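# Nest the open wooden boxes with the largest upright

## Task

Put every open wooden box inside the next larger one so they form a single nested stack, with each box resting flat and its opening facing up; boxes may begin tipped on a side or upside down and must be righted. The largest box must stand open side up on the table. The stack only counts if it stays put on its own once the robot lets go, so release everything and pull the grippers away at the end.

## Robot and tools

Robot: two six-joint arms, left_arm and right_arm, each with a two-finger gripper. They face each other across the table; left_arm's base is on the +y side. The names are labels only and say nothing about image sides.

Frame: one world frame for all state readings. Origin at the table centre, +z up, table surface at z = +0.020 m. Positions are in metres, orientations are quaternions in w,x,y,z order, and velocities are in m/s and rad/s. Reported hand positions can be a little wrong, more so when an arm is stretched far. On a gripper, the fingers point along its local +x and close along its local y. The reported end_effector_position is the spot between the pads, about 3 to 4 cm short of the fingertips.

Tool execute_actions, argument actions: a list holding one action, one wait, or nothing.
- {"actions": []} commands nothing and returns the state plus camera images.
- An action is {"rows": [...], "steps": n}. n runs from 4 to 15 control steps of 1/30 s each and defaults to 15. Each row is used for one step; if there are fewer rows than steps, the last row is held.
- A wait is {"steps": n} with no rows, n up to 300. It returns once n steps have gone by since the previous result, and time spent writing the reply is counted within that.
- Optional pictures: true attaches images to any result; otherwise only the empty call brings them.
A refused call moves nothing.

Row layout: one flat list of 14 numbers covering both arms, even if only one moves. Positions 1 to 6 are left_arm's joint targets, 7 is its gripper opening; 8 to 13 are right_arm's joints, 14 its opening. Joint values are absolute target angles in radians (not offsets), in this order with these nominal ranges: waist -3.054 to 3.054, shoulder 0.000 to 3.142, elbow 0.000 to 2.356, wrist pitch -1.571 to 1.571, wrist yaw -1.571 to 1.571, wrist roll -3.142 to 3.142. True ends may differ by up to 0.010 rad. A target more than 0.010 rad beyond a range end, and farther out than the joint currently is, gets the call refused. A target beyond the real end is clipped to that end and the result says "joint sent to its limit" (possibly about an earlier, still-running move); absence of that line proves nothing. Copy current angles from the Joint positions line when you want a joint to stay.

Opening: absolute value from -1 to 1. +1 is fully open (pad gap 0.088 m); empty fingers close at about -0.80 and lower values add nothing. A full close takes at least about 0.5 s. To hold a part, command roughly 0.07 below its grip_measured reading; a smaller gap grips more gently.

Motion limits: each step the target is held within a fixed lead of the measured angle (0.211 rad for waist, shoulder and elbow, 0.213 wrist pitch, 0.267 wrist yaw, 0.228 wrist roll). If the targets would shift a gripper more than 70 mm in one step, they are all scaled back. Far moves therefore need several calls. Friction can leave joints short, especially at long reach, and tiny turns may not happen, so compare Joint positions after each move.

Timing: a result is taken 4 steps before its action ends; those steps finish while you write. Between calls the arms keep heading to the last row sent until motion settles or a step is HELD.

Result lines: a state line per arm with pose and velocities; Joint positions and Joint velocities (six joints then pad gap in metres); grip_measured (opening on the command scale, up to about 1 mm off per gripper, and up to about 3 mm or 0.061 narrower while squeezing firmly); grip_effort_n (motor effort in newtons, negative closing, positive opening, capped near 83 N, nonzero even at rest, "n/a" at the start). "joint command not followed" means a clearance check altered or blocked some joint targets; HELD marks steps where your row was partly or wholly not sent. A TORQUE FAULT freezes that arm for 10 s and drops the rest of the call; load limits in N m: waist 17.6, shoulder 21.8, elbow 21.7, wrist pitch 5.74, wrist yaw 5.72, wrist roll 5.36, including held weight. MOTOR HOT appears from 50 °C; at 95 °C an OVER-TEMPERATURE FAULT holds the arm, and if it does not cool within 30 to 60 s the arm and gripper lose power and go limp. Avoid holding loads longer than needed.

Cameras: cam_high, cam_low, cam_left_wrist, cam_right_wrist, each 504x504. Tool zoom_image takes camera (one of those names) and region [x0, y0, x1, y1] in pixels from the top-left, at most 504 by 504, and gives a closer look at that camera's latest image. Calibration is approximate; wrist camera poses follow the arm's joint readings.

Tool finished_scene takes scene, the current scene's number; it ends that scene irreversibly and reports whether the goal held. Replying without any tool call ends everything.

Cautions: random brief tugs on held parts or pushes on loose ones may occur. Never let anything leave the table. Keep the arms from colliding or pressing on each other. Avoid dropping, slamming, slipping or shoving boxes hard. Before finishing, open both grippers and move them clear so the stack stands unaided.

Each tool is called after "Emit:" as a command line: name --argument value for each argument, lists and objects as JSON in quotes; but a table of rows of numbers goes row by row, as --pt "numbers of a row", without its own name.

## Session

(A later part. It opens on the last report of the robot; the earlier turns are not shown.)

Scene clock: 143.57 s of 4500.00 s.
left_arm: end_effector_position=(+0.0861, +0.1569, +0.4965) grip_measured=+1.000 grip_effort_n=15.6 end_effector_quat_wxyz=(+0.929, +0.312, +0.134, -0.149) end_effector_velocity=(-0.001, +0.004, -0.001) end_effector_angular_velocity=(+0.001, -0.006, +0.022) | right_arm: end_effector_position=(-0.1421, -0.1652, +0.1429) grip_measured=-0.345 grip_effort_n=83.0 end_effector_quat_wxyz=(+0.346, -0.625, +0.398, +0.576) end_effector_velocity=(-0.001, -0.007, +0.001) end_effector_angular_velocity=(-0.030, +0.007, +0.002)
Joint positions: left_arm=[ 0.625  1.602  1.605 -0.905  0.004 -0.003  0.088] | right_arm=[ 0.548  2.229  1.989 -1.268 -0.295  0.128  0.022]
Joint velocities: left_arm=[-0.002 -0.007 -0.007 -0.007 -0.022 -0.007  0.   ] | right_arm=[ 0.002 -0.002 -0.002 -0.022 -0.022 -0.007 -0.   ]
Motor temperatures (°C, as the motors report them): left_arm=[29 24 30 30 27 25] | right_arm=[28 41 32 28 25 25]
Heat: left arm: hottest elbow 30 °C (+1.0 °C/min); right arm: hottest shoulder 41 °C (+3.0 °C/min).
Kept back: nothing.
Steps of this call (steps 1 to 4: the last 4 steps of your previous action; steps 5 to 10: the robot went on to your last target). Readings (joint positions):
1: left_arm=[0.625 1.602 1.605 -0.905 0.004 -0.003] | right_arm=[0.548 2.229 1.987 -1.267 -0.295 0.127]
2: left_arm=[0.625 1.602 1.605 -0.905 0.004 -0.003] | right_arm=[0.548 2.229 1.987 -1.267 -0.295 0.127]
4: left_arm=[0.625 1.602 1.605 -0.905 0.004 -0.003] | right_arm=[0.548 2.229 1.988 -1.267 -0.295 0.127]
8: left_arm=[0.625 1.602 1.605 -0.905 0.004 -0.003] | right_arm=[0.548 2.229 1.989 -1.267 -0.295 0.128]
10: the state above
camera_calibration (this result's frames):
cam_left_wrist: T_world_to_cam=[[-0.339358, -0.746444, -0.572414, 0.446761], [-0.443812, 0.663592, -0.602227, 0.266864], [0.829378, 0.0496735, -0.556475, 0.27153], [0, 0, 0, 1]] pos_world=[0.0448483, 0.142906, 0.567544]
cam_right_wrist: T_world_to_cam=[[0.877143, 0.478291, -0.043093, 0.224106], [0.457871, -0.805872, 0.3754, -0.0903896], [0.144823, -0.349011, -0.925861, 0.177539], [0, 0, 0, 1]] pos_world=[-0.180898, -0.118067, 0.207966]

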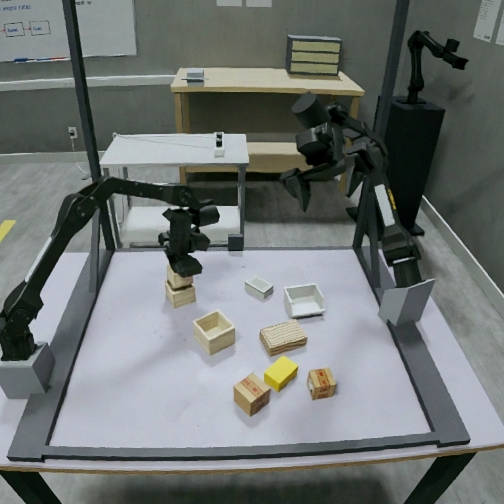

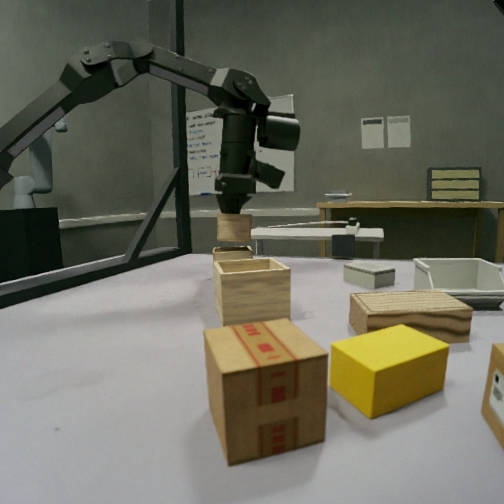

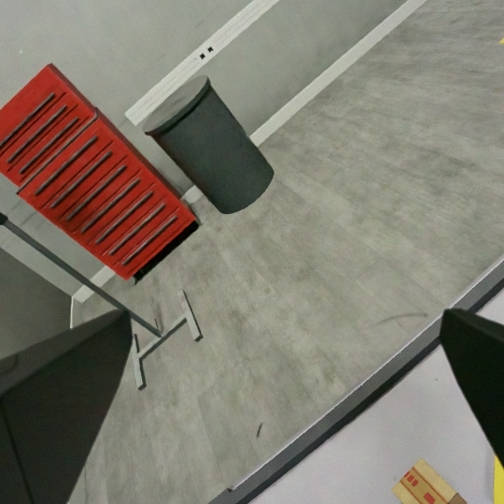

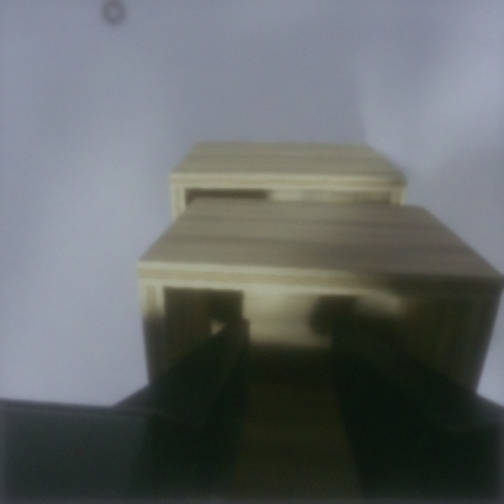

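Emit:
execute_actions --actions '[{"rows":[[0.628,1.6,1.6,-0.905,0,0,1,0.554,2.255,1.935,-1.19,-0.297,0.13,0.2]],"steps":15}]'

Emit:
execute_actions --actions '[{"steps":10}]' --pictures true

Emit:
zoom_image --camera "cam_high" --region '[130,230,250,350]'

Scene clock: 144.13 s of 4500.00 s.
left_arm: end_effector_position=(+0.0861, +0.1569, +0.4965) grip_measured=+1.000 grip_effort_n=15.6 end_effector_quat_wxyz=(+0.929, +0.312, +0.134, -0.149) end_effector_velocity=(+0.000, +0.002, -0.003) end_effector_angular_velocity=(+0.000, +0.007, +0.013) | right_arm: end_effector_position=(-0.1429, -0.1595, +0.1285) grip_measured=-0.345 grip_effort_n=83.0 end_effector_quat_wxyz=(+0.347, -0.619, +0.392, +0.585) end_effector_velocity=(+0.002, -0.005, -0.004) end_effector_angular_velocity=(-0.022, -0.006, +0.004)
Joint positions: left_arm=[ 0.625  1.602  1.605 -0.905  0.004 -0.003  0.088] | right_arm=[ 0.55   2.24   1.952 -1.194 -0.296  0.128  0.022]
Joint velocities: left_arm=[-0.002 -0.002 -0.007 -0.007 -0.007 -0.007  0.   ] | right_arm=[ 0.002  0.002 -0.012 -0.007 -0.007 -0.007 -0.   ]
Motor temperatures (°C, as the motors report them): left_arm=[29 24 30 30 27 25] | right_arm=[28 41 32 28 25 25]
Heat: left arm: hottest elbow 30 °C (+1.0 °C/min); right arm: hottest shoulder 41 °C (+3.0 °C/min).
Steps of this call (steps 1 to 6: the robot went on to your last target; steps 7 to 17: the first 11 steps of this action). Readings (joint positions):
7: left_arm=[0.625 1.602 1.605 -0.905 0.004 -0.003] | right_arm=[0.548 2.229 1.987 -1.263 -0.295 0.128]
8: left_arm=[0.625 1.602 1.605 -0.905 0.004 -0.003] | right_arm=[0.548 2.229 1.980 -1.243 -0.295 0.128]
10: left_arm=[0.625 1.602 1.605 -0.905 0.004 -0.003] | right_arm=[0.549 2.232 1.970 -1.217 -0.295 0.128]
14: left_arm=[0.625 1.602 1.605 -0.905 0.004 -0.003] | right_arm=[0.550 2.240 1.953 -1.202 -0.296 0.128]
17: the state above

Scene clock: 144.47 s of 4500.00 s.
left_arm: end_effector_position=(+0.0861, +0.1569, +0.4965) grip_measured=+1.000 grip_effort_n=15.6 end_effector_quat_wxyz=(+0.929, +0.312, +0.134, -0.149) end_effector_velocity=(-0.001, -0.000, -0.002) end_effector_angular_velocity=(+0.002, +0.004, +0.007) | right_arm: end_effector_position=(-0.1431, -0.1597, +0.1281) grip_measured=-0.345 grip_effort_n=83.0 end_effector_quat_wxyz=(+0.346, -0.619, +0.392, +0.586) end_effector_velocity=(+0.005, +0.000, +0.002) end_effector_angular_velocity=(+0.000, -0.009, -0.001)
Joint positions: left_arm=[ 0.625  1.602  1.605 -0.905  0.004 -0.003  0.088] | right_arm=[ 0.551  2.24   1.95  -1.192 -0.296  0.128  0.022]
Joint velocities: left_arm=[-0.007 -0.002 -0.002 -0.007 -0.007 -0.007  0.   ] | right_arm=[-0.007 -0.007 -0.007 -0.007  0.007 -0.007 -0.   ]
Motor temperatures (°C, as the motors report them): left_arm=[29 24 30 30 27 25] | right_arm=[28 41 32 28 25 25]
Heat: left arm: hottest elbow 30 °C (+1.0 °C/min); right arm: hottest shoulder 41 °C (+3.0 °C/min).
Kept back: nothing.
Steps of this call (steps 1 to 4: the last 4 steps of your previous action; steps 5 to 10: the robot went on to your last target). Readings (joint positions):
1: left_arm=[0.625 1.602 1.605 -0.905 0.004 -0.003] | right_arm=[0.550 2.240 1.951 -1.194 -0.296 0.128]
2: left_arm=[0.625 1.602 1.605 -0.905 0.004 -0.003] | right_arm=[0.550 2.240 1.951 -1.194 -0.296 0.128]
4: left_arm=[0.625 1.602 1.605 -0.905 0.004 -0.003] | right_arm=[0.550 2.240 1.951 -1.193 -0.296 0.128]
8: left_arm=[0.625 1.602 1.605 -0.905 0.004 -0.003] | right_arm=[0.551 2.240 1.950 -1.192 -0.296 0.128]
10: the state above
camera_calibration (this result's frames):
cam_left_wrist: T_world_to_cam=[[-0.339358, -0.746444, -0.572414, 0.446761], [-0.443812, 0.663592, -0.602227, 0.266864], [0.829378, 0.0496735, -0.556475, 0.27153], [0, 0, 0, 1]] pos_world=[0.0448483, 0.142906, 0.567544]
cam_right_wrist: T_world_to_cam=[[0.872093, 0.487005, -0.0477576, 0.222949], [0.470851, -0.80856, 0.352888, -0.0756718], [0.133243, -0.330238, -0.934446, 0.168344], [0, 0, 0, 1]] pos_world=[-0.181232, -0.114169, 0.194659]

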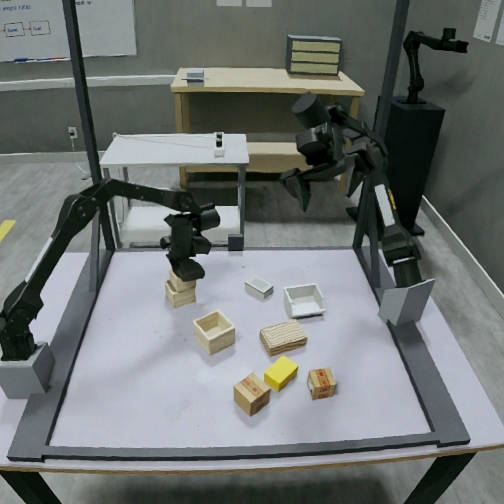

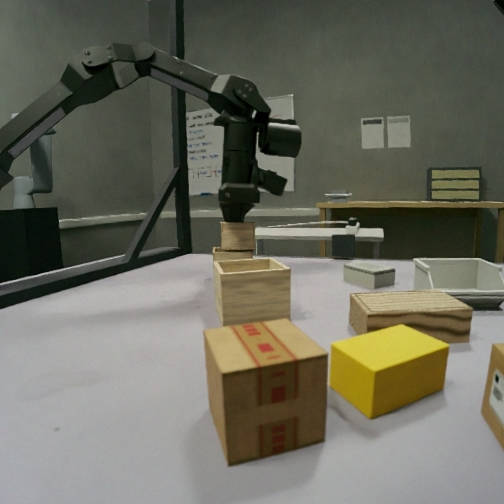

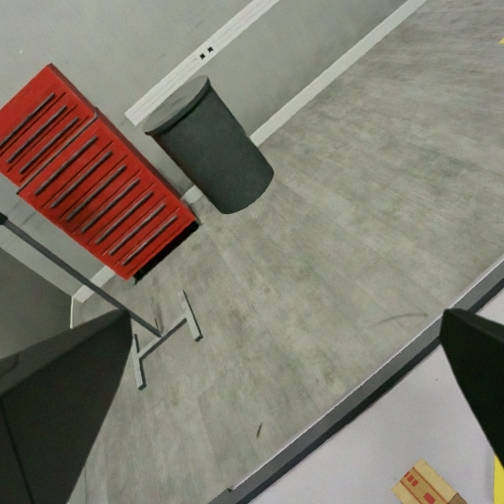

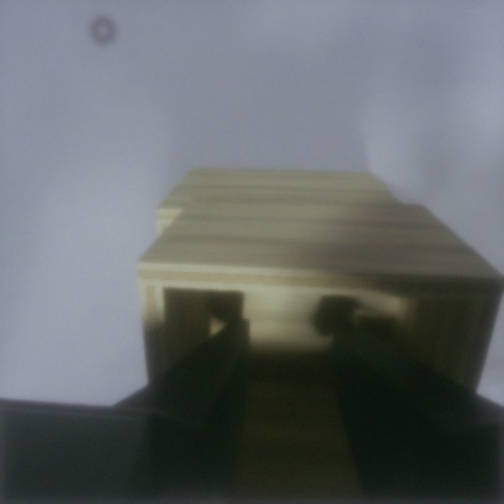

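Region (130, 230, 250, 350) of cam_high's 504x504 image, scaled by 4.200, with more detail than that image has.

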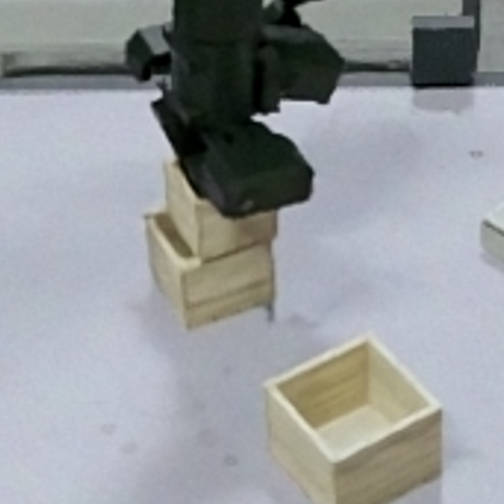

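Emit:
execute_actions --actions '[{"rows":[[0.628,1.6,1.6,-0.905,0,0,1,0.566,2.21,1.935,-1.21,-0.297,0.13,0.2]],"steps":15}]'

Emit:
execute_actions --actions '[{"steps":10}]' --pictures true

Emit:
zoom_image --camera "cam_high" --region '[130,230,250,350]'

Scene clock: 145.03 s of 4500.00 s.
left_arm: end_effector_position=(+0.0861, +0.1569, +0.4965) grip_measured=+1.000 grip_effort_n=15.1 end_effector_quat_wxyz=(+0.929, +0.312, +0.134, -0.149) end_effector_velocity=(+0.002, -0.001, -0.000) end_effector_angular_velocity=(-0.018, -0.002, +0.010) | right_arm: end_effector_position=(-0.1470, -0.1666, +0.1329) grip_measured=-0.345 grip_effort_n=83.0 end_effector_quat_wxyz=(+0.342, -0.622, +0.390, +0.586) end_effector_velocity=(-0.005, +0.002, +0.012) end_effector_angular_velocity=(+0.025, +0.028, +0.014)
Joint positions: left_arm=[ 0.625  1.602  1.605 -0.905  0.004 -0.003  0.088] | right_arm=[ 0.564  2.223  1.946 -1.207 -0.296  0.128  0.022]
Joint velocities: left_arm=[-0.002  0.002 -0.002  0.007 -0.007 -0.022  0.   ] | right_arm=[-0.002 -0.027  0.002  0.007 -0.007 -0.007 -0.   ]
Motor temperatures (°C, as the motors report them): left_arm=[29 24 30 30 27 25] | right_arm=[28 41 32 28 25 25]
Heat: left arm: hottest elbow 30 °C (+1.0 °C/min); right arm: hottest shoulder 41 °C (+2.0 °C/min).
Steps of this call (steps 1 to 6: the robot went on to your last target; steps 7 to 17: the first 11 steps of this action). Readings (joint positions):
7: left_arm=[0.625 1.602 1.605 -0.905 0.004 -0.003] | right_arm=[0.551 2.239 1.950 -1.192 -0.296 0.128]
8: left_arm=[0.625 1.602 1.605 -0.905 0.004 -0.003] | right_arm=[0.552 2.238 1.950 -1.193 -0.296 0.128]
10: left_arm=[0.625 1.602 1.605 -0.905 0.004 -0.003] | right_arm=[0.555 2.234 1.948 -1.201 -0.296 0.128]
14: left_arm=[0.625 1.602 1.605 -0.905 0.004 -0.003] | right_arm=[0.563 2.228 1.946 -1.205 -0.296 0.128]
17: the state above

Scene clock: 145.37 s of 4500.00 s.
left_arm: end_effector_position=(+0.0861, +0.1569, +0.4965) grip_measured=+1.000 grip_effort_n=15.1 end_effector_quat_wxyz=(+0.929, +0.312, +0.134, -0.149) end_effector_velocity=(-0.002, -0.003, +0.001) end_effector_angular_velocity=(-0.024, +0.000, -0.007) | right_arm: end_effector_position=(-0.1471, -0.1668, +0.1335) grip_measured=-0.345 grip_effort_n=83.0 end_effector_quat_wxyz=(+0.342, -0.622, +0.390, +0.586) end_effector_velocity=(+0.004, -0.001, +0.000) end_effector_angular_velocity=(-0.012, +0.001, +0.011)
Joint positions: left_arm=[ 0.625  1.602  1.605 -0.905  0.004 -0.003  0.088] | right_arm=[ 0.564  2.222  1.946 -1.207 -0.296  0.128  0.022]
Joint velocities: left_arm=[-0.002 -0.002  0.002  0.007  0.007 -0.022  0.   ] | right_arm=[-0.007 -0.002 -0.007 -0.007 -0.007 -0.022 -0.   ]
Motor temperatures (°C, as the motors report them): left_arm=[29 24 30 30 27 25] | right_arm=[28 42 32 28 25 25]
Heat: left arm: hottest elbow 30 °C (+1.0 °C/min); right arm: hottest shoulder 42 °C (+3.0 °C/min).
Kept back: nothing.
Steps of this call (steps 1 to 4: the last 4 steps of your previous action; steps 5 to 10: the robot went on to your last target). Readings (joint positions):
1: left_arm=[0.625 1.602 1.605 -0.905 0.004 -0.003] | right_arm=[0.564 2.223 1.946 -1.207 -0.296 0.128]
2: left_arm=[0.625 1.602 1.605 -0.905 0.004 -0.003] | right_arm=[0.564 2.222 1.946 -1.207 -0.296 0.128]
4: left_arm=[0.625 1.602 1.605 -0.905 0.004 -0.003] | right_arm=[0.564 2.222 1.946 -1.207 -0.296 0.128]
8: left_arm=[0.625 1.602 1.605 -0.905 0.004 -0.003] | right_arm=[0.564 2.222 1.946 -1.207 -0.296 0.128]
10: the state above
camera_calibration (this result's frames):
cam_left_wrist: T_world_to_cam=[[-0.339358, -0.746444, -0.572414, 0.446761], [-0.443812, 0.663592, -0.602227, 0.266864], [0.829378, 0.0496735, -0.556475, 0.27153], [0, 0, 0, 1]] pos_world=[0.0448483, 0.142906, 0.567544]
cam_right_wrist: T_world_to_cam=[[0.866427, 0.496864, -0.049304, 0.231238], [0.479826, -0.801246, 0.357451, -0.0794569], [0.1381, -0.333363, -0.932629, 0.171508], [0, 0, 0, 1]] pos_world=[-0.18591, -0.121384, 0.199756]

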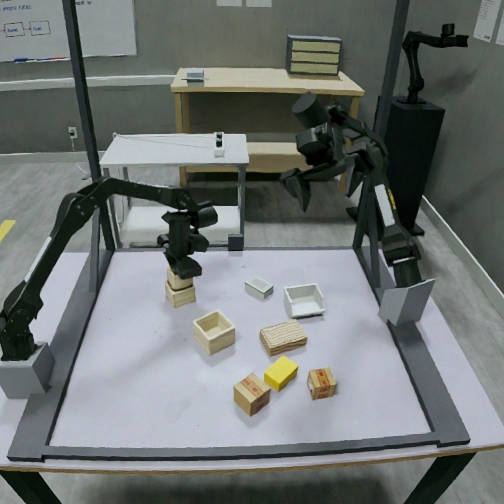

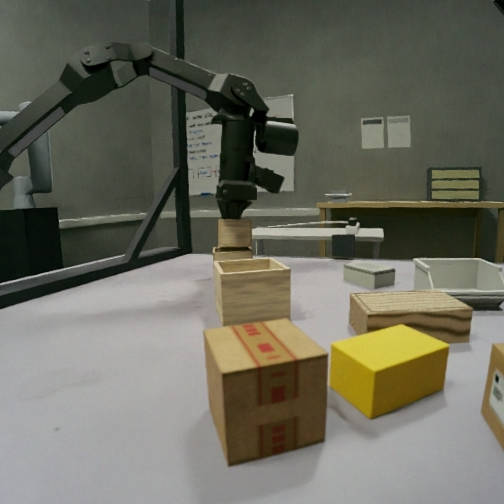

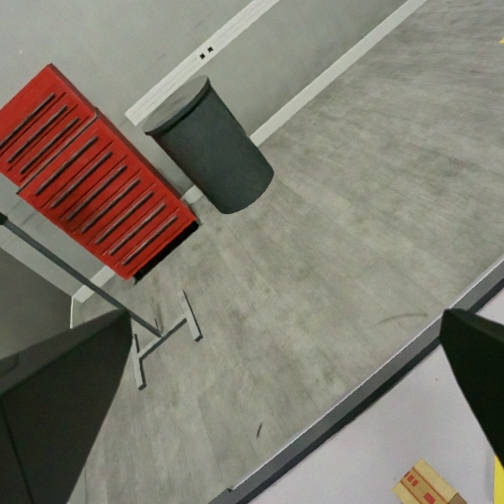

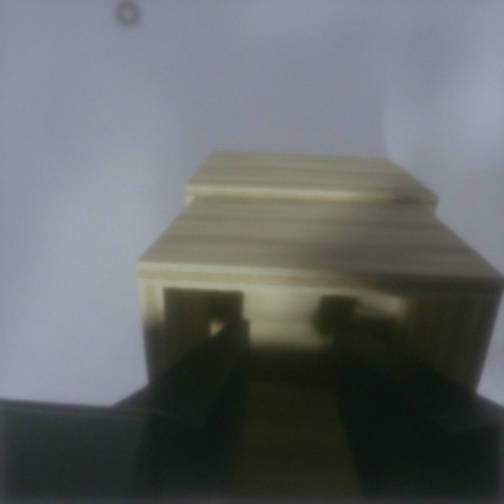

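Region (130, 230, 250, 350) of cam_high's 504x504 image, scaled by 4.200, with more detail than that image has.

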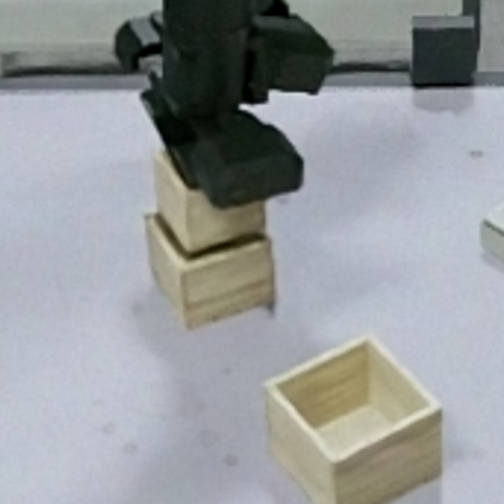

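Emit:
execute_actions --actions '[{"rows":[[0.628,1.6,1.6,-0.905,0,0,1,0.557,2.23,1.90,-1.16,-0.297,0.145,0.2]],"steps":15}]'

Emit:
execute_actions --actions '[{"steps":10}]' --pictures true

Emit:
zoom_image --camera "cam_high" --region '[130,230,250,350]'

Scene clock: 145.93 s of 4500.00 s.
left_arm: end_effector_position=(+0.0861, +0.1569, +0.4965) grip_measured=+1.000 grip_effort_n=15.1 end_effector_quat_wxyz=(+0.929, +0.312, +0.134, -0.149) end_effector_velocity=(+0.000, +0.003, -0.000) end_effector_angular_velocity=(+0.001, -0.006, +0.022) | right_arm: end_effector_position=(-0.1451, -0.1631, +0.1271) grip_measured=-0.345 grip_effort_n=83.0 end_effector_quat_wxyz=(+0.348, -0.614, +0.393, +0.589) end_effector_velocity=(+0.000, +0.002, -0.004) end_effector_angular_velocity=(+0.002, +0.010, -0.008)
Joint positions: left_arm=[ 0.625  1.602  1.605 -0.905  0.004 -0.003  0.088] | right_arm=[ 0.558  2.222  1.918 -1.165 -0.3    0.142  0.022]
Joint velocities: left_arm=[-0.002 -0.002 -0.002 -0.007 -0.022 -0.007  0.   ] | right_arm=[-0.002  0.002 -0.012  0.022 -0.007  0.007  0.   ]
Motor temperatures (°C, as the motors report them): left_arm=[29 24 30 30 27 25] | right_arm=[28 42 32 28 25 25]
Heat: left arm: hottest elbow 30 °C (+1.0 °C/min); right arm: hottest shoulder 42 °C (+3.0 °C/min).
Steps of this call (steps 1 to 6: the robot went on to your last target; steps 7 to 17: the first 11 steps of this action). Readings (joint positions):
7: left_arm=[0.625 1.602 1.605 -0.905 0.004 -0.003] | right_arm=[0.564 2.222 1.943 -1.203 -0.296 0.130]
8: left_arm=[0.625 1.602 1.605 -0.905 0.004 -0.003] | right_arm=[0.564 2.222 1.937 -1.193 -0.296 0.133]
10: left_arm=[0.625 1.602 1.605 -0.905 0.004 -0.003] | right_arm=[0.563 2.222 1.926 -1.178 -0.297 0.137]
14: left_arm=[0.625 1.602 1.605 -0.905 0.004 -0.003] | right_arm=[0.559 2.222 1.919 -1.167 -0.300 0.140]
17: the state above

Scene clock: 146.27 s of 4500.00 s.
left_arm: end_effector_position=(+0.0861, +0.1569, +0.4965) grip_measured=+1.000 grip_effort_n=15.6 end_effector_quat_wxyz=(+0.929, +0.312, +0.134, -0.149) end_effector_velocity=(-0.003, -0.000, -0.001) end_effector_angular_velocity=(-0.000, +0.000, +0.004) | right_arm: end_effector_position=(-0.1452, -0.1628, +0.1269) grip_measured=-0.345 grip_effort_n=83.0 end_effector_quat_wxyz=(+0.348, -0.614, +0.393, +0.590) end_effector_velocity=(+0.001, -0.002, +0.001) end_effector_angular_velocity=(-0.009, +0.003, +0.017)
Joint positions: left_arm=[ 0.625  1.602  1.605 -0.905  0.004 -0.003  0.088] | right_arm=[ 0.558  2.222  1.917 -1.162 -0.3    0.142  0.022]
Joint velocities: left_arm=[-0.007 -0.007 -0.002 -0.007 -0.007 -0.007  0.   ] | right_arm=[-0.002 -0.002 -0.002 -0.007 -0.007 -0.022 -0.   ]
Motor temperatures (°C, as the motors report them): left_arm=[29 24 30 30 27 25] | right_arm=[28 42 32 28 25 25]
Heat: left arm: hottest elbow 30 °C (+1.0 °C/min); right arm: hottest shoulder 42 °C (+3.0 °C/min).
Kept back: nothing.
Steps of this call (steps 1 to 4: the last 4 steps of your previous action; steps 5 to 10: the robot went on to your last target). Readings (joint positions):
1: left_arm=[0.625 1.602 1.605 -0.905 0.004 -0.003] | right_arm=[0.558 2.222 1.918 -1.164 -0.300 0.142]
2: left_arm=[0.625 1.602 1.605 -0.905 0.004 -0.003] | right_arm=[0.558 2.222 1.917 -1.163 -0.300 0.142]
4: left_arm=[0.625 1.602 1.605 -0.905 0.004 -0.003] | right_arm=[0.558 2.222 1.917 -1.162 -0.300 0.142]
8: left_arm=[0.625 1.602 1.605 -0.905 0.004 -0.003] | right_arm=[0.558 2.222 1.917 -1.162 -0.300 0.142]
10: the state above
camera_calibration (this result's frames):
cam_left_wrist: T_world_to_cam=[[-0.339358, -0.746444, -0.572414, 0.446761], [-0.443812, 0.663592, -0.602227, 0.266864], [0.829378, 0.0496735, -0.556475, 0.27153], [0, 0, 0, 1]] pos_world=[0.0448483, 0.142906, 0.567544]
cam_right_wrist: T_world_to_cam=[[0.873589, 0.483798, -0.0527408, 0.226636], [0.47093, -0.813034, 0.342346, -0.0761463], [0.122746, -0.323907, -0.938092, 0.166409], [0, 0, 0, 1]] pos_world=[-0.182553, -0.117654, 0.194129]

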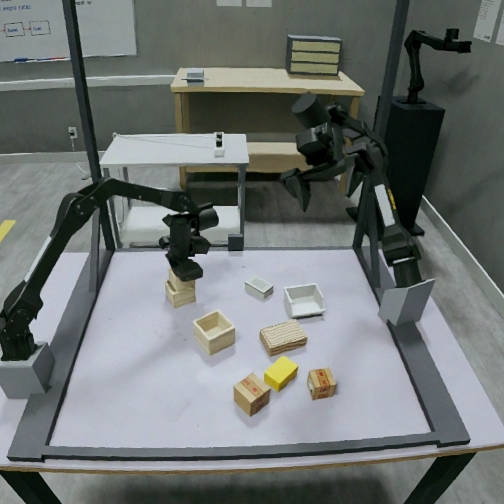

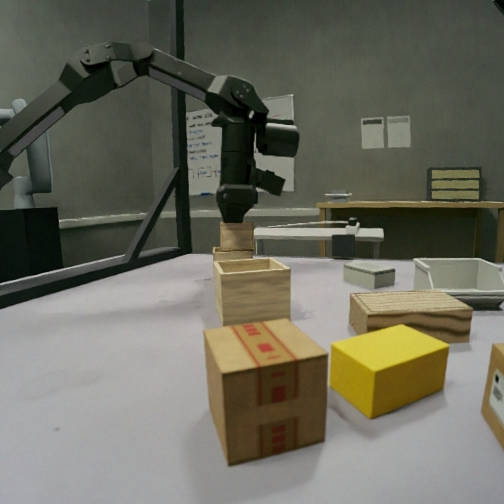

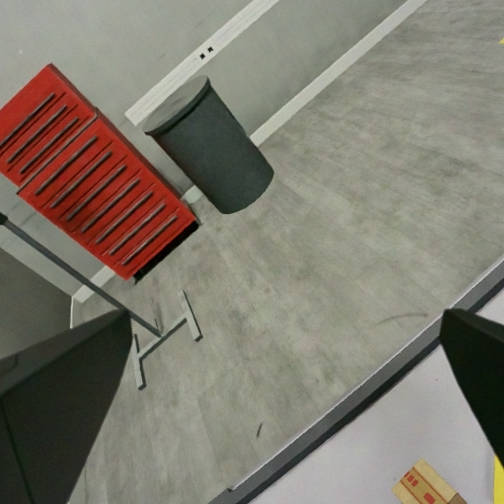

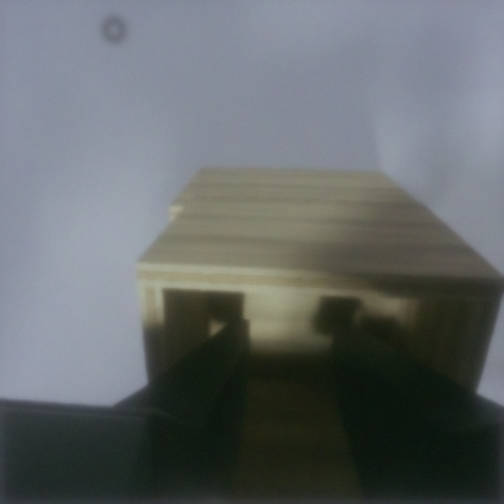

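Region (130, 230, 250, 350) of cam_high's 504x504 image, scaled by 4.200, with more detail than that image has.

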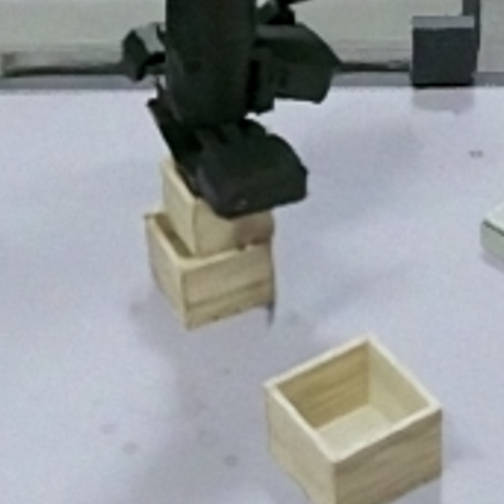

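Emit:
execute_actions --actions '[{"rows":[[0.628,1.6,1.6,-0.905,0,0,1,0.563,2.195,1.90,-1.18,-0.297,0.145,0.2]],"steps":15}]'

Emit:
execute_actions --actions '[{"steps":10}]' --pictures true

Emit:
zoom_image --camera "cam_high" --region '[130,230,250,350]'

Scene clock: 146.77 s of 4500.00 s.
left_arm: end_effector_position=(+0.0861, +0.1569, +0.4965) grip_measured=+1.000 grip_effort_n=15.1 end_effector_quat_wxyz=(+0.929, +0.312, +0.134, -0.149) end_effector_velocity=(-0.003, +0.003, -0.003) end_effector_angular_velocity=(-0.011, +0.013, +0.021) | right_arm: end_effector_position=(-0.1446, -0.1666, +0.1312) grip_measured=-0.345 grip_effort_n=83.0 end_effector_quat_wxyz=(+0.347, -0.616, +0.395, +0.587) end_effector_velocity=(-0.002, -0.005, +0.010) end_effector_angular_velocity=(-0.003, +0.009, +0.024)
Joint positions: left_arm=[ 0.625  1.602  1.605 -0.905  0.004 -0.003  0.088] | right_arm=[ 0.559  2.208  1.912 -1.177 -0.3    0.143  0.022]
Joint velocities: left_arm=[-0.002 -0.007 -0.002 -0.022 -0.007 -0.022  0.   ] | right_arm=[ 0.002 -0.022  0.002 -0.022 -0.007 -0.022 -0.   ]
Motor temperatures (°C, as the motors report them): left_arm=[29 24 30 30 27 25] | right_arm=[28 42 32 28 25 25]
Heat: left arm: hottest elbow 30 °C (+1.0 °C/min); right arm: hottest shoulder 42 °C (+3.0 °C/min).
Steps of this call (steps 1 to 4: the robot went on to your last target; steps 5 to 15: the first 11 steps of this action). Readings (joint positions):
5: left_arm=[0.625 1.602 1.605 -0.905 0.004 -0.003] | right_arm=[0.558 2.221 1.917 -1.162 -0.300 0.142]
6: left_arm=[0.625 1.602 1.605 -0.905 0.004 -0.003] | right_arm=[0.558 2.219 1.916 -1.163 -0.300 0.143]
8: left_arm=[0.625 1.602 1.605 -0.905 0.004 -0.003] | right_arm=[0.558 2.216 1.914 -1.172 -0.300 0.143]
12: left_arm=[0.625 1.602 1.605 -0.905 0.004 -0.003] | right_arm=[0.559 2.212 1.912 -1.175 -0.300 0.143]
15: the state above

Scene clock: 147.10 s of 4500.00 s.
left_arm: end_effector_position=(+0.0861, +0.1569, +0.4965) grip_measured=+1.000 grip_effort_n=15.6 end_effector_quat_wxyz=(+0.929, +0.312, +0.134, -0.149) end_effector_velocity=(+0.001, +0.001, -0.003) end_effector_angular_velocity=(+0.000, +0.007, +0.013) | right_arm: end_effector_position=(-0.1446, -0.1667, +0.1319) grip_measured=-0.345 grip_effort_n=83.0 end_effector_quat_wxyz=(+0.347, -0.616, +0.394, +0.587) end_effector_velocity=(-0.001, +0.001, +0.001) end_effector_angular_velocity=(+0.002, +0.010, -0.008)
Joint positions: left_arm=[ 0.625  1.602  1.605 -0.905  0.004 -0.003  0.088] | right_arm=[ 0.559  2.207  1.912 -1.178 -0.3    0.143  0.022]
Joint velocities: left_arm=[-0.002  0.002 -0.002 -0.007 -0.007 -0.007  0.   ] | right_arm=[-0.002 -0.002 -0.002  0.007 -0.007  0.007 -0.   ]
Motor temperatures (°C, as the motors report them): left_arm=[29 24 30 30 27 25] | right_arm=[28 42 32 28 25 25]
Heat: left arm: hottest elbow 30 °C (+1.0 °C/min); right arm: hottest shoulder 42 °C (+3.0 °C/min).
Kept back: nothing.
Steps of this call (steps 1 to 4: the last 4 steps of your previous action; steps 5 to 10: the robot went on to your last target). Readings (joint positions):
1: left_arm=[0.625 1.602 1.605 -0.905 0.004 -0.003] | right_arm=[0.559 2.208 1.912 -1.177 -0.300 0.143]
2: left_arm=[0.625 1.602 1.605 -0.905 0.004 -0.003] | right_arm=[0.559 2.207 1.912 -1.177 -0.300 0.143]
4: left_arm=[0.625 1.602 1.605 -0.905 0.004 -0.003] | right_arm=[0.559 2.207 1.912 -1.177 -0.300 0.143]
8: left_arm=[0.625 1.602 1.605 -0.905 0.004 -0.003] | right_arm=[0.559 2.207 1.912 -1.178 -0.300 0.143]
10: the state above
camera_calibration (this result's frames):
cam_left_wrist: T_world_to_cam=[[-0.339358, -0.746444, -0.572414, 0.446761], [-0.443812, 0.663592, -0.602227, 0.266864], [0.829378, 0.0496735, -0.556475, 0.27153], [0, 0, 0, 1]] pos_world=[0.0448483, 0.142906, 0.567544]
cam_right_wrist: T_world_to_cam=[[0.87417, 0.482811, -0.052158, 0.228129], [0.469053, -0.811649, 0.348159, -0.0821221], [0.125761, -0.328815, -0.935983, 0.169069], [0, 0, 0, 1]] pos_world=[-0.182166, -0.121205, 0.198736]

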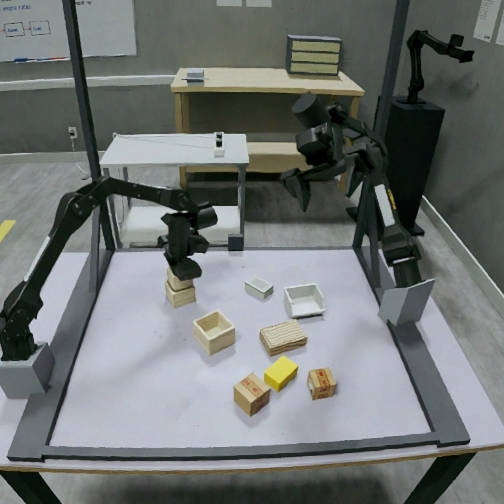

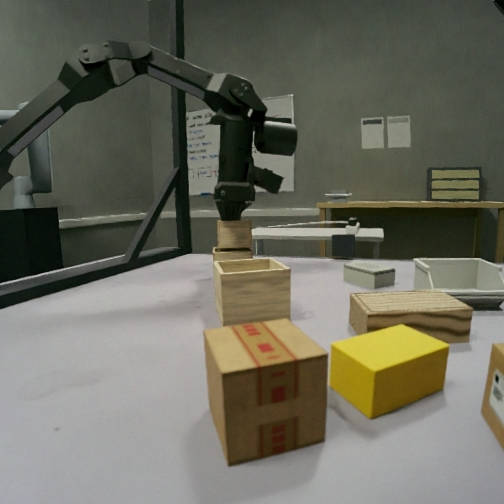

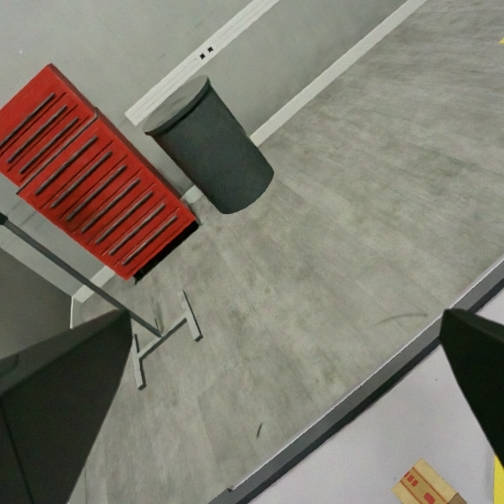

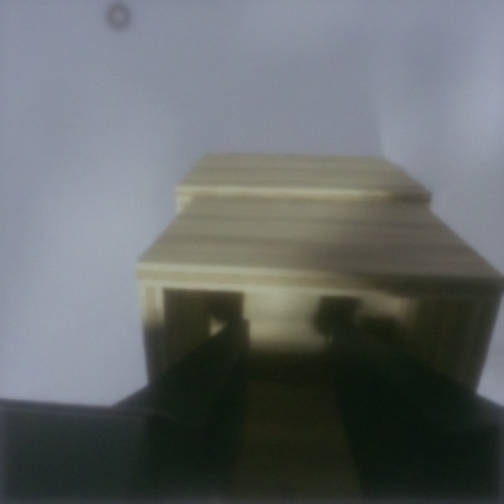

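Region (130, 230, 250, 350) of cam_high's 504x504 image, scaled by 4.200, with more detail than that image has.

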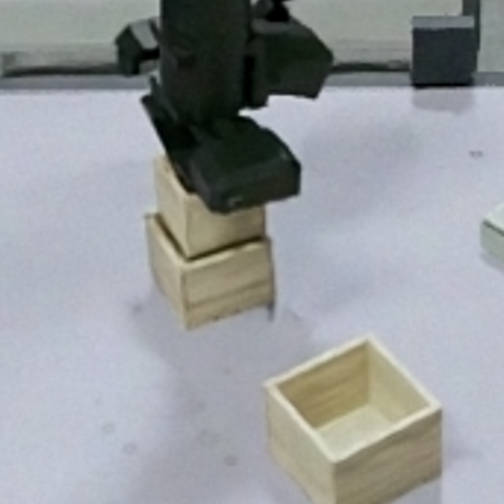

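Emit:
execute_actions --actions '[{"rows":[[0.628,1.6,1.6,-0.905,0,0,1,0.559,2.207,1.845,-1.135,-0.297,0.143,0.2]],"steps":15}]'

Emit:
execute_actions --actions '[{"steps":10}]' --pictures true

Emit:
zoom_image --camera "cam_high" --region '[130,230,250,350]'

Scene clock: 147.70 s of 4500.00 s.
left_arm: end_effector_position=(+0.0861, +0.1569, +0.4965) grip_measured=+1.000 grip_effort_n=15.1 end_effector_quat_wxyz=(+0.929, +0.312, +0.134, -0.149) end_effector_velocity=(+0.000, +0.003, -0.000) end_effector_angular_velocity=(+0.009, -0.001, +0.009) | right_arm: end_effector_position=(-0.1410, -0.1681, +0.1245) grip_measured=-0.344 grip_effort_n=83.0 end_effector_quat_wxyz=(+0.347, -0.615, +0.395, +0.588) end_effector_velocity=(-0.003, -0.000, +0.001) end_effector_angular_velocity=(+0.002, +0.029, +0.023)
Joint positions: left_arm=[ 0.625  1.602  1.605 -0.905  0.004 -0.003  0.088] | right_arm=[ 0.558  2.2    1.868 -1.14  -0.302  0.143  0.022]
Joint velocities: left_arm=[ 0.002 -0.002 -0.002 -0.007 -0.007  0.007  0.   ] | right_arm=[-0.002 -0.012 -0.017  0.022 -0.022 -0.022  0.   ]
Motor temperatures (°C, as the motors report them): left_arm=[29 24 30 30 27 25] | right_arm=[28 42 32 28 25 25]
Heat: left arm: hottest elbow 30 °C (+1.0 °C/min); right arm: hottest shoulder 42 °C (+3.0 °C/min).
Steps of this call (steps 1 to 7: the robot went on to your last target; steps 8 to 18: the first 11 steps of this action). Readings (joint positions):
8: left_arm=[0.625 1.602 1.605 -0.905 0.004 -0.003] | right_arm=[0.559 2.207 1.907 -1.173 -0.300 0.143]
9: left_arm=[0.625 1.602 1.605 -0.905 0.004 -0.003] | right_arm=[0.559 2.205 1.896 -1.163 -0.300 0.143]
11: left_arm=[0.625 1.602 1.605 -0.905 0.004 -0.003] | right_arm=[0.559 2.205 1.880 -1.156 -0.301 0.143]
15: left_arm=[0.625 1.602 1.605 -0.905 0.004 -0.003] | right_arm=[0.558 2.201 1.871 -1.143 -0.302 0.143]
18: the state above

Scene clock: 148.03 s of 4500.00 s.
left_arm: end_effector_position=(+0.0861, +0.1569, +0.4965) grip_measured=+1.000 grip_effort_n=15.1 end_effector_quat_wxyz=(+0.929, +0.312, +0.134, -0.149) end_effector_velocity=(-0.002, +0.002, -0.005) end_effector_angular_velocity=(+0.015, +0.020, +0.002) | right_arm: end_effector_position=(-0.1410, -0.1681, +0.1244) grip_measured=-0.344 grip_effort_n=83.0 end_effector_quat_wxyz=(+0.347, -0.615, +0.395, +0.588) end_effector_velocity=(-0.000, -0.004, +0.001) end_effector_angular_velocity=(-0.011, +0.002, +0.007)
Joint positions: left_arm=[ 0.625  1.602  1.605 -0.905  0.004 -0.003  0.088] | right_arm=[ 0.558  2.199  1.866 -1.138 -0.302  0.143  0.022]
Joint velocities: left_arm=[-0.002 -0.002 -0.002 -0.022  0.007  0.007  0.   ] | right_arm=[ 0.002 -0.007 -0.007 -0.007 -0.007 -0.007 -0.   ]
Motor temperatures (°C, as the motors report them): left_arm=[29 25 30 30 27 25] | right_arm=[28 42 32 28 25 25]
Heat: left arm: hottest elbow 30 °C (+1.0 °C/min); right arm: hottest shoulder 42 °C (+3.0 °C/min).
Kept back: nothing.
Steps of this call (steps 1 to 4: the last 4 steps of your previous action; steps 5 to 10: the robot went on to your last target). Readings (joint positions):
1: left_arm=[0.625 1.602 1.605 -0.905 0.004 -0.003] | right_arm=[0.558 2.200 1.867 -1.140 -0.302 0.143]
2: left_arm=[0.625 1.602 1.605 -0.905 0.004 -0.003] | right_arm=[0.558 2.200 1.867 -1.139 -0.302 0.143]
4: left_arm=[0.625 1.602 1.605 -0.905 0.004 -0.003] | right_arm=[0.558 2.199 1.867 -1.139 -0.302 0.143]
8: left_arm=[0.625 1.602 1.605 -0.905 0.004 -0.003] | right_arm=[0.558 2.199 1.866 -1.138 -0.302 0.143]
10: the state above
camera_calibration (this result's frames):
cam_left_wrist: T_world_to_cam=[[-0.339358, -0.746444, -0.572414, 0.446761], [-0.443812, 0.663592, -0.602227, 0.266864], [0.829378, 0.0496735, -0.556475, 0.27153], [0, 0, 0, 1]] pos_world=[0.0448483, 0.142906, 0.567544]
cam_right_wrist: T_world_to_cam=[[0.87444, 0.48211, -0.0540771, 0.225341], [0.469229, -0.812193, 0.346651, -0.0822461], [0.123203, -0.3285, -0.936434, 0.160925], [0, 0, 0, 1]] pos_world=[-0.178282, -0.122575, 0.191392]

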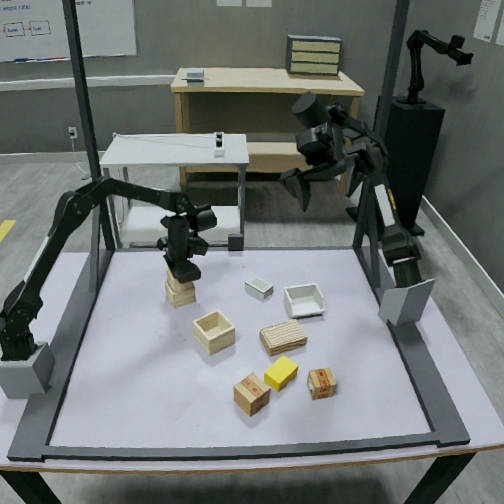

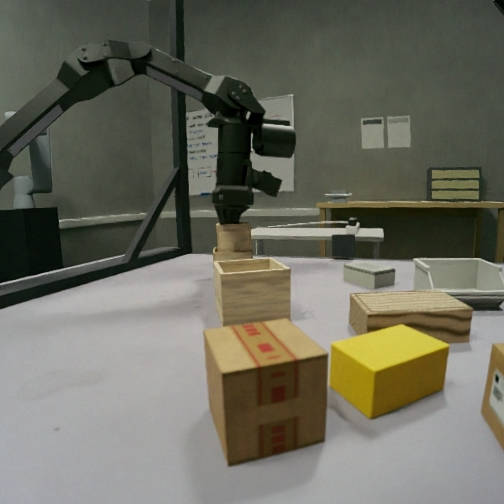

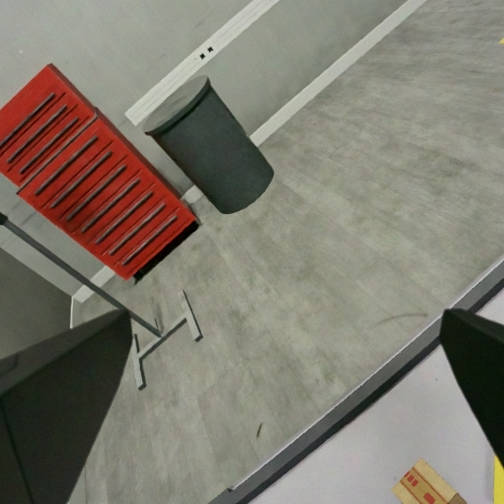

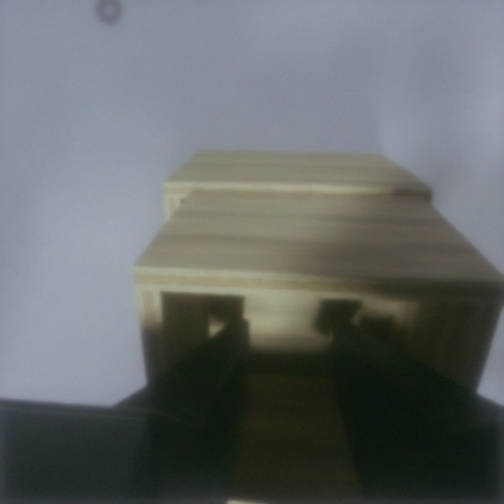

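Region (130, 230, 250, 350) of cam_high's 504x504 image, scaled by 4.200, with more detail than that image has.

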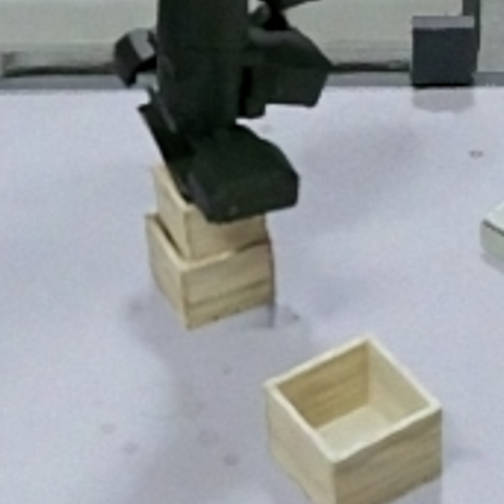

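Emit:
execute_actions --actions '[{"rows":[[0.628,1.6,1.6,-0.905,0,0,1,0.559,2.205,1.875,-1.122,-0.297,0.143,0.2]],"steps":15}]'

Emit:
execute_actions --actions '[{"steps":10}]' --pictures true

Emit:
zoom_image --camera "cam_high" --region '[130,230,250,350]'

Scene clock: 148.60 s of 4500.00 s.
left_arm: end_effector_position=(+0.0861, +0.1569, +0.4965) grip_measured=+1.000 grip_effort_n=15.1 end_effector_quat_wxyz=(+0.929, +0.312, +0.134, -0.149) end_effector_velocity=(-0.001, -0.001, +0.003) end_effector_angular_velocity=(+0.005, -0.015, -0.005) | right_arm: end_effector_position=(-0.1429, -0.1653, +0.1254) grip_measured=-0.344 grip_effort_n=83.0 end_effector_quat_wxyz=(+0.348, -0.610, +0.392, +0.594) end_effector_velocity=(-0.001, -0.003, +0.001) end_effector_angular_velocity=(-0.018, +0.012, -0.027)
Joint positions: left_arm=[ 0.625  1.602  1.605 -0.905  0.004 -0.003  0.088] | right_arm=[ 0.557  2.199  1.869 -1.127 -0.302  0.143  0.022]
Joint velocities: left_arm=[-0.002 -0.002  0.002  0.007 -0.007  0.007  0.   ] | right_arm=[-0.002 -0.002 -0.002 -0.007 -0.022  0.022 -0.   ]
Motor temperatures (°C, as the motors report them): left_arm=[29 25 30 30 27 25] | right_arm=[28 42 32 28 25 25]
Heat: left arm: hottest elbow 30 °C (+1.0 °C/min); right arm: hottest shoulder 42 °C (+3.0 °C/min).
Steps of this call (steps 1 to 6: the robot went on to your last target; steps 7 to 17: the first 11 steps of this action). Readings (joint positions):
7: left_arm=[0.625 1.602 1.605 -0.905 0.004 -0.003] | right_arm=[0.558 2.199 1.866 -1.138 -0.302 0.143]
8: left_arm=[0.625 1.602 1.605 -0.905 0.004 -0.003] | right_arm=[0.558 2.199 1.866 -1.135 -0.302 0.143]
10: left_arm=[0.625 1.602 1.605 -0.905 0.004 -0.003] | right_arm=[0.557 2.199 1.867 -1.130 -0.302 0.143]
14: left_arm=[0.625 1.602 1.605 -0.905 0.004 -0.003] | right_arm=[0.557 2.199 1.869 -1.128 -0.302 0.143]
17: the state above

Scene clock: 148.93 s of 4500.00 s.
left_arm: end_effector_position=(+0.0861, +0.1569, +0.4965) grip_measured=+1.000 grip_effort_n=15.1 end_effector_quat_wxyz=(+0.929, +0.312, +0.134, -0.149) end_effector_velocity=(+0.000, -0.000, -0.004) end_effector_angular_velocity=(+0.017, +0.005, +0.004) | right_arm: end_effector_position=(-0.1430, -0.1651, +0.1254) grip_measured=-0.344 grip_effort_n=83.0 end_effector_quat_wxyz=(+0.348, -0.610, +0.392, +0.594) end_effector_velocity=(+0.003, -0.004, +0.001) end_effector_angular_velocity=(-0.021, -0.006, -0.001)
Joint positions: left_arm=[ 0.625  1.602  1.605 -0.905  0.004 -0.003  0.088] | right_arm=[ 0.557  2.199  1.87  -1.126 -0.302  0.143  0.022]
Joint velocities: left_arm=[-0.007  0.002 -0.002 -0.007 -0.007  0.007  0.   ] | right_arm=[-0.002 -0.002 -0.002 -0.022 -0.007 -0.007 -0.   ]
Motor temperatures (°C, as the motors report them): left_arm=[29 25 30 30 27 25] | right_arm=[28 42 32 28 25 25]
Heat: left arm: hottest elbow 30 °C (+1.0 °C/min); right arm: hottest shoulder 42 °C (+3.0 °C/min).
Kept back: nothing.
Steps of this call (steps 1 to 4: the last 4 steps of your previous action; steps 5 to 10: the robot went on to your last target). Readings (joint positions):
1: left_arm=[0.625 1.602 1.605 -0.905 0.004 -0.003] | right_arm=[0.557 2.199 1.870 -1.127 -0.302 0.143]
2: left_arm=[0.625 1.602 1.605 -0.905 0.004 -0.003] | right_arm=[0.557 2.199 1.870 -1.127 -0.302 0.143]
4: left_arm=[0.625 1.602 1.605 -0.905 0.004 -0.003] | right_arm=[0.557 2.199 1.870 -1.126 -0.302 0.143]
8: left_arm=[0.625 1.602 1.605 -0.905 0.004 -0.003] | right_arm=[0.557 2.199 1.870 -1.126 -0.302 0.143]
10: the state above
camera_calibration (this result's frames):
cam_left_wrist: T_world_to_cam=[[-0.339358, -0.746444, -0.572414, 0.446761], [-0.443812, 0.663592, -0.602227, 0.266864], [0.829378, 0.0496735, -0.556475, 0.27153], [0, 0, 0, 1]] pos_world=[0.0448483, 0.142906, 0.567544]
cam_right_wrist: T_world_to_cam=[[0.872285, 0.485798, -0.0558523, 0.226269], [0.475145, -0.815033, 0.3316, -0.0769503], [0.115569, -0.315788, -0.941765, 0.164795], [0, 0, 0, 1]] pos_world=[-0.179854, -0.120598, 0.193353]

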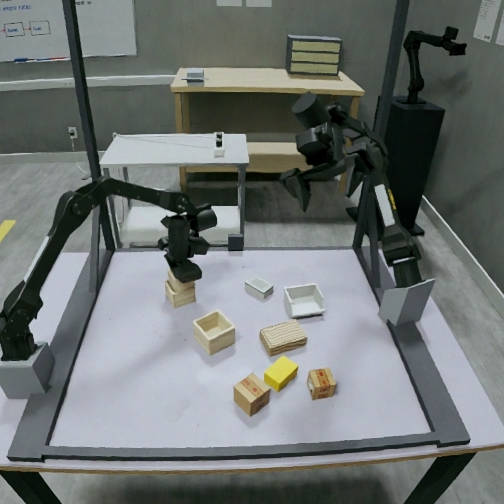

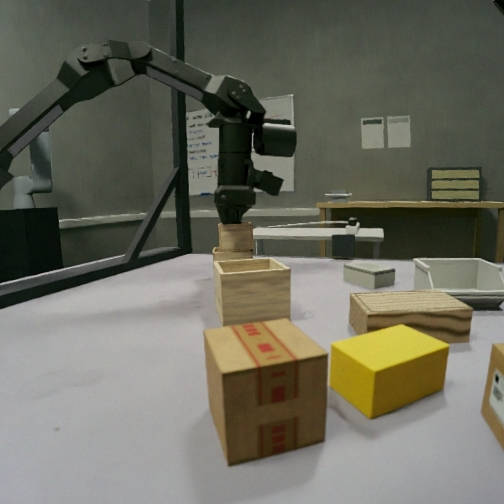

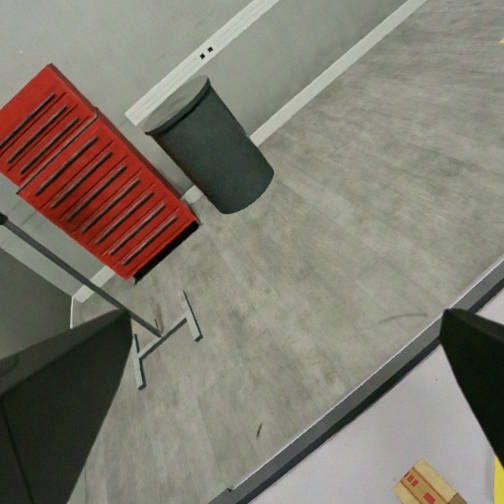

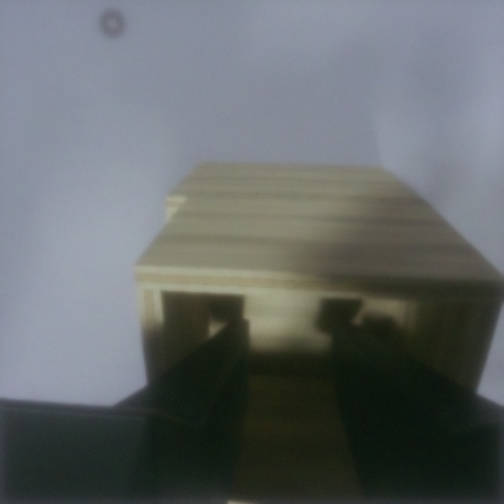

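Region (130, 230, 250, 350) of cam_high's 504x504 image, scaled by 4.200, with more detail than that image has.

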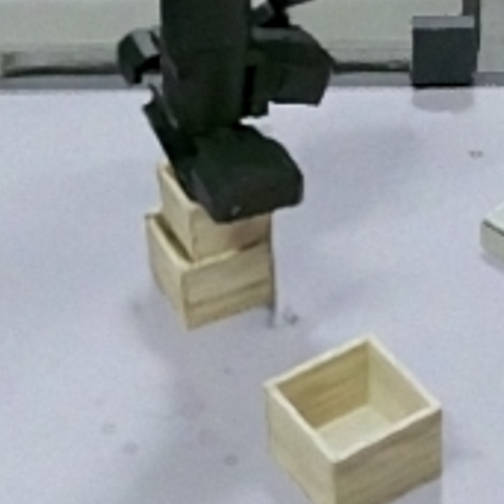

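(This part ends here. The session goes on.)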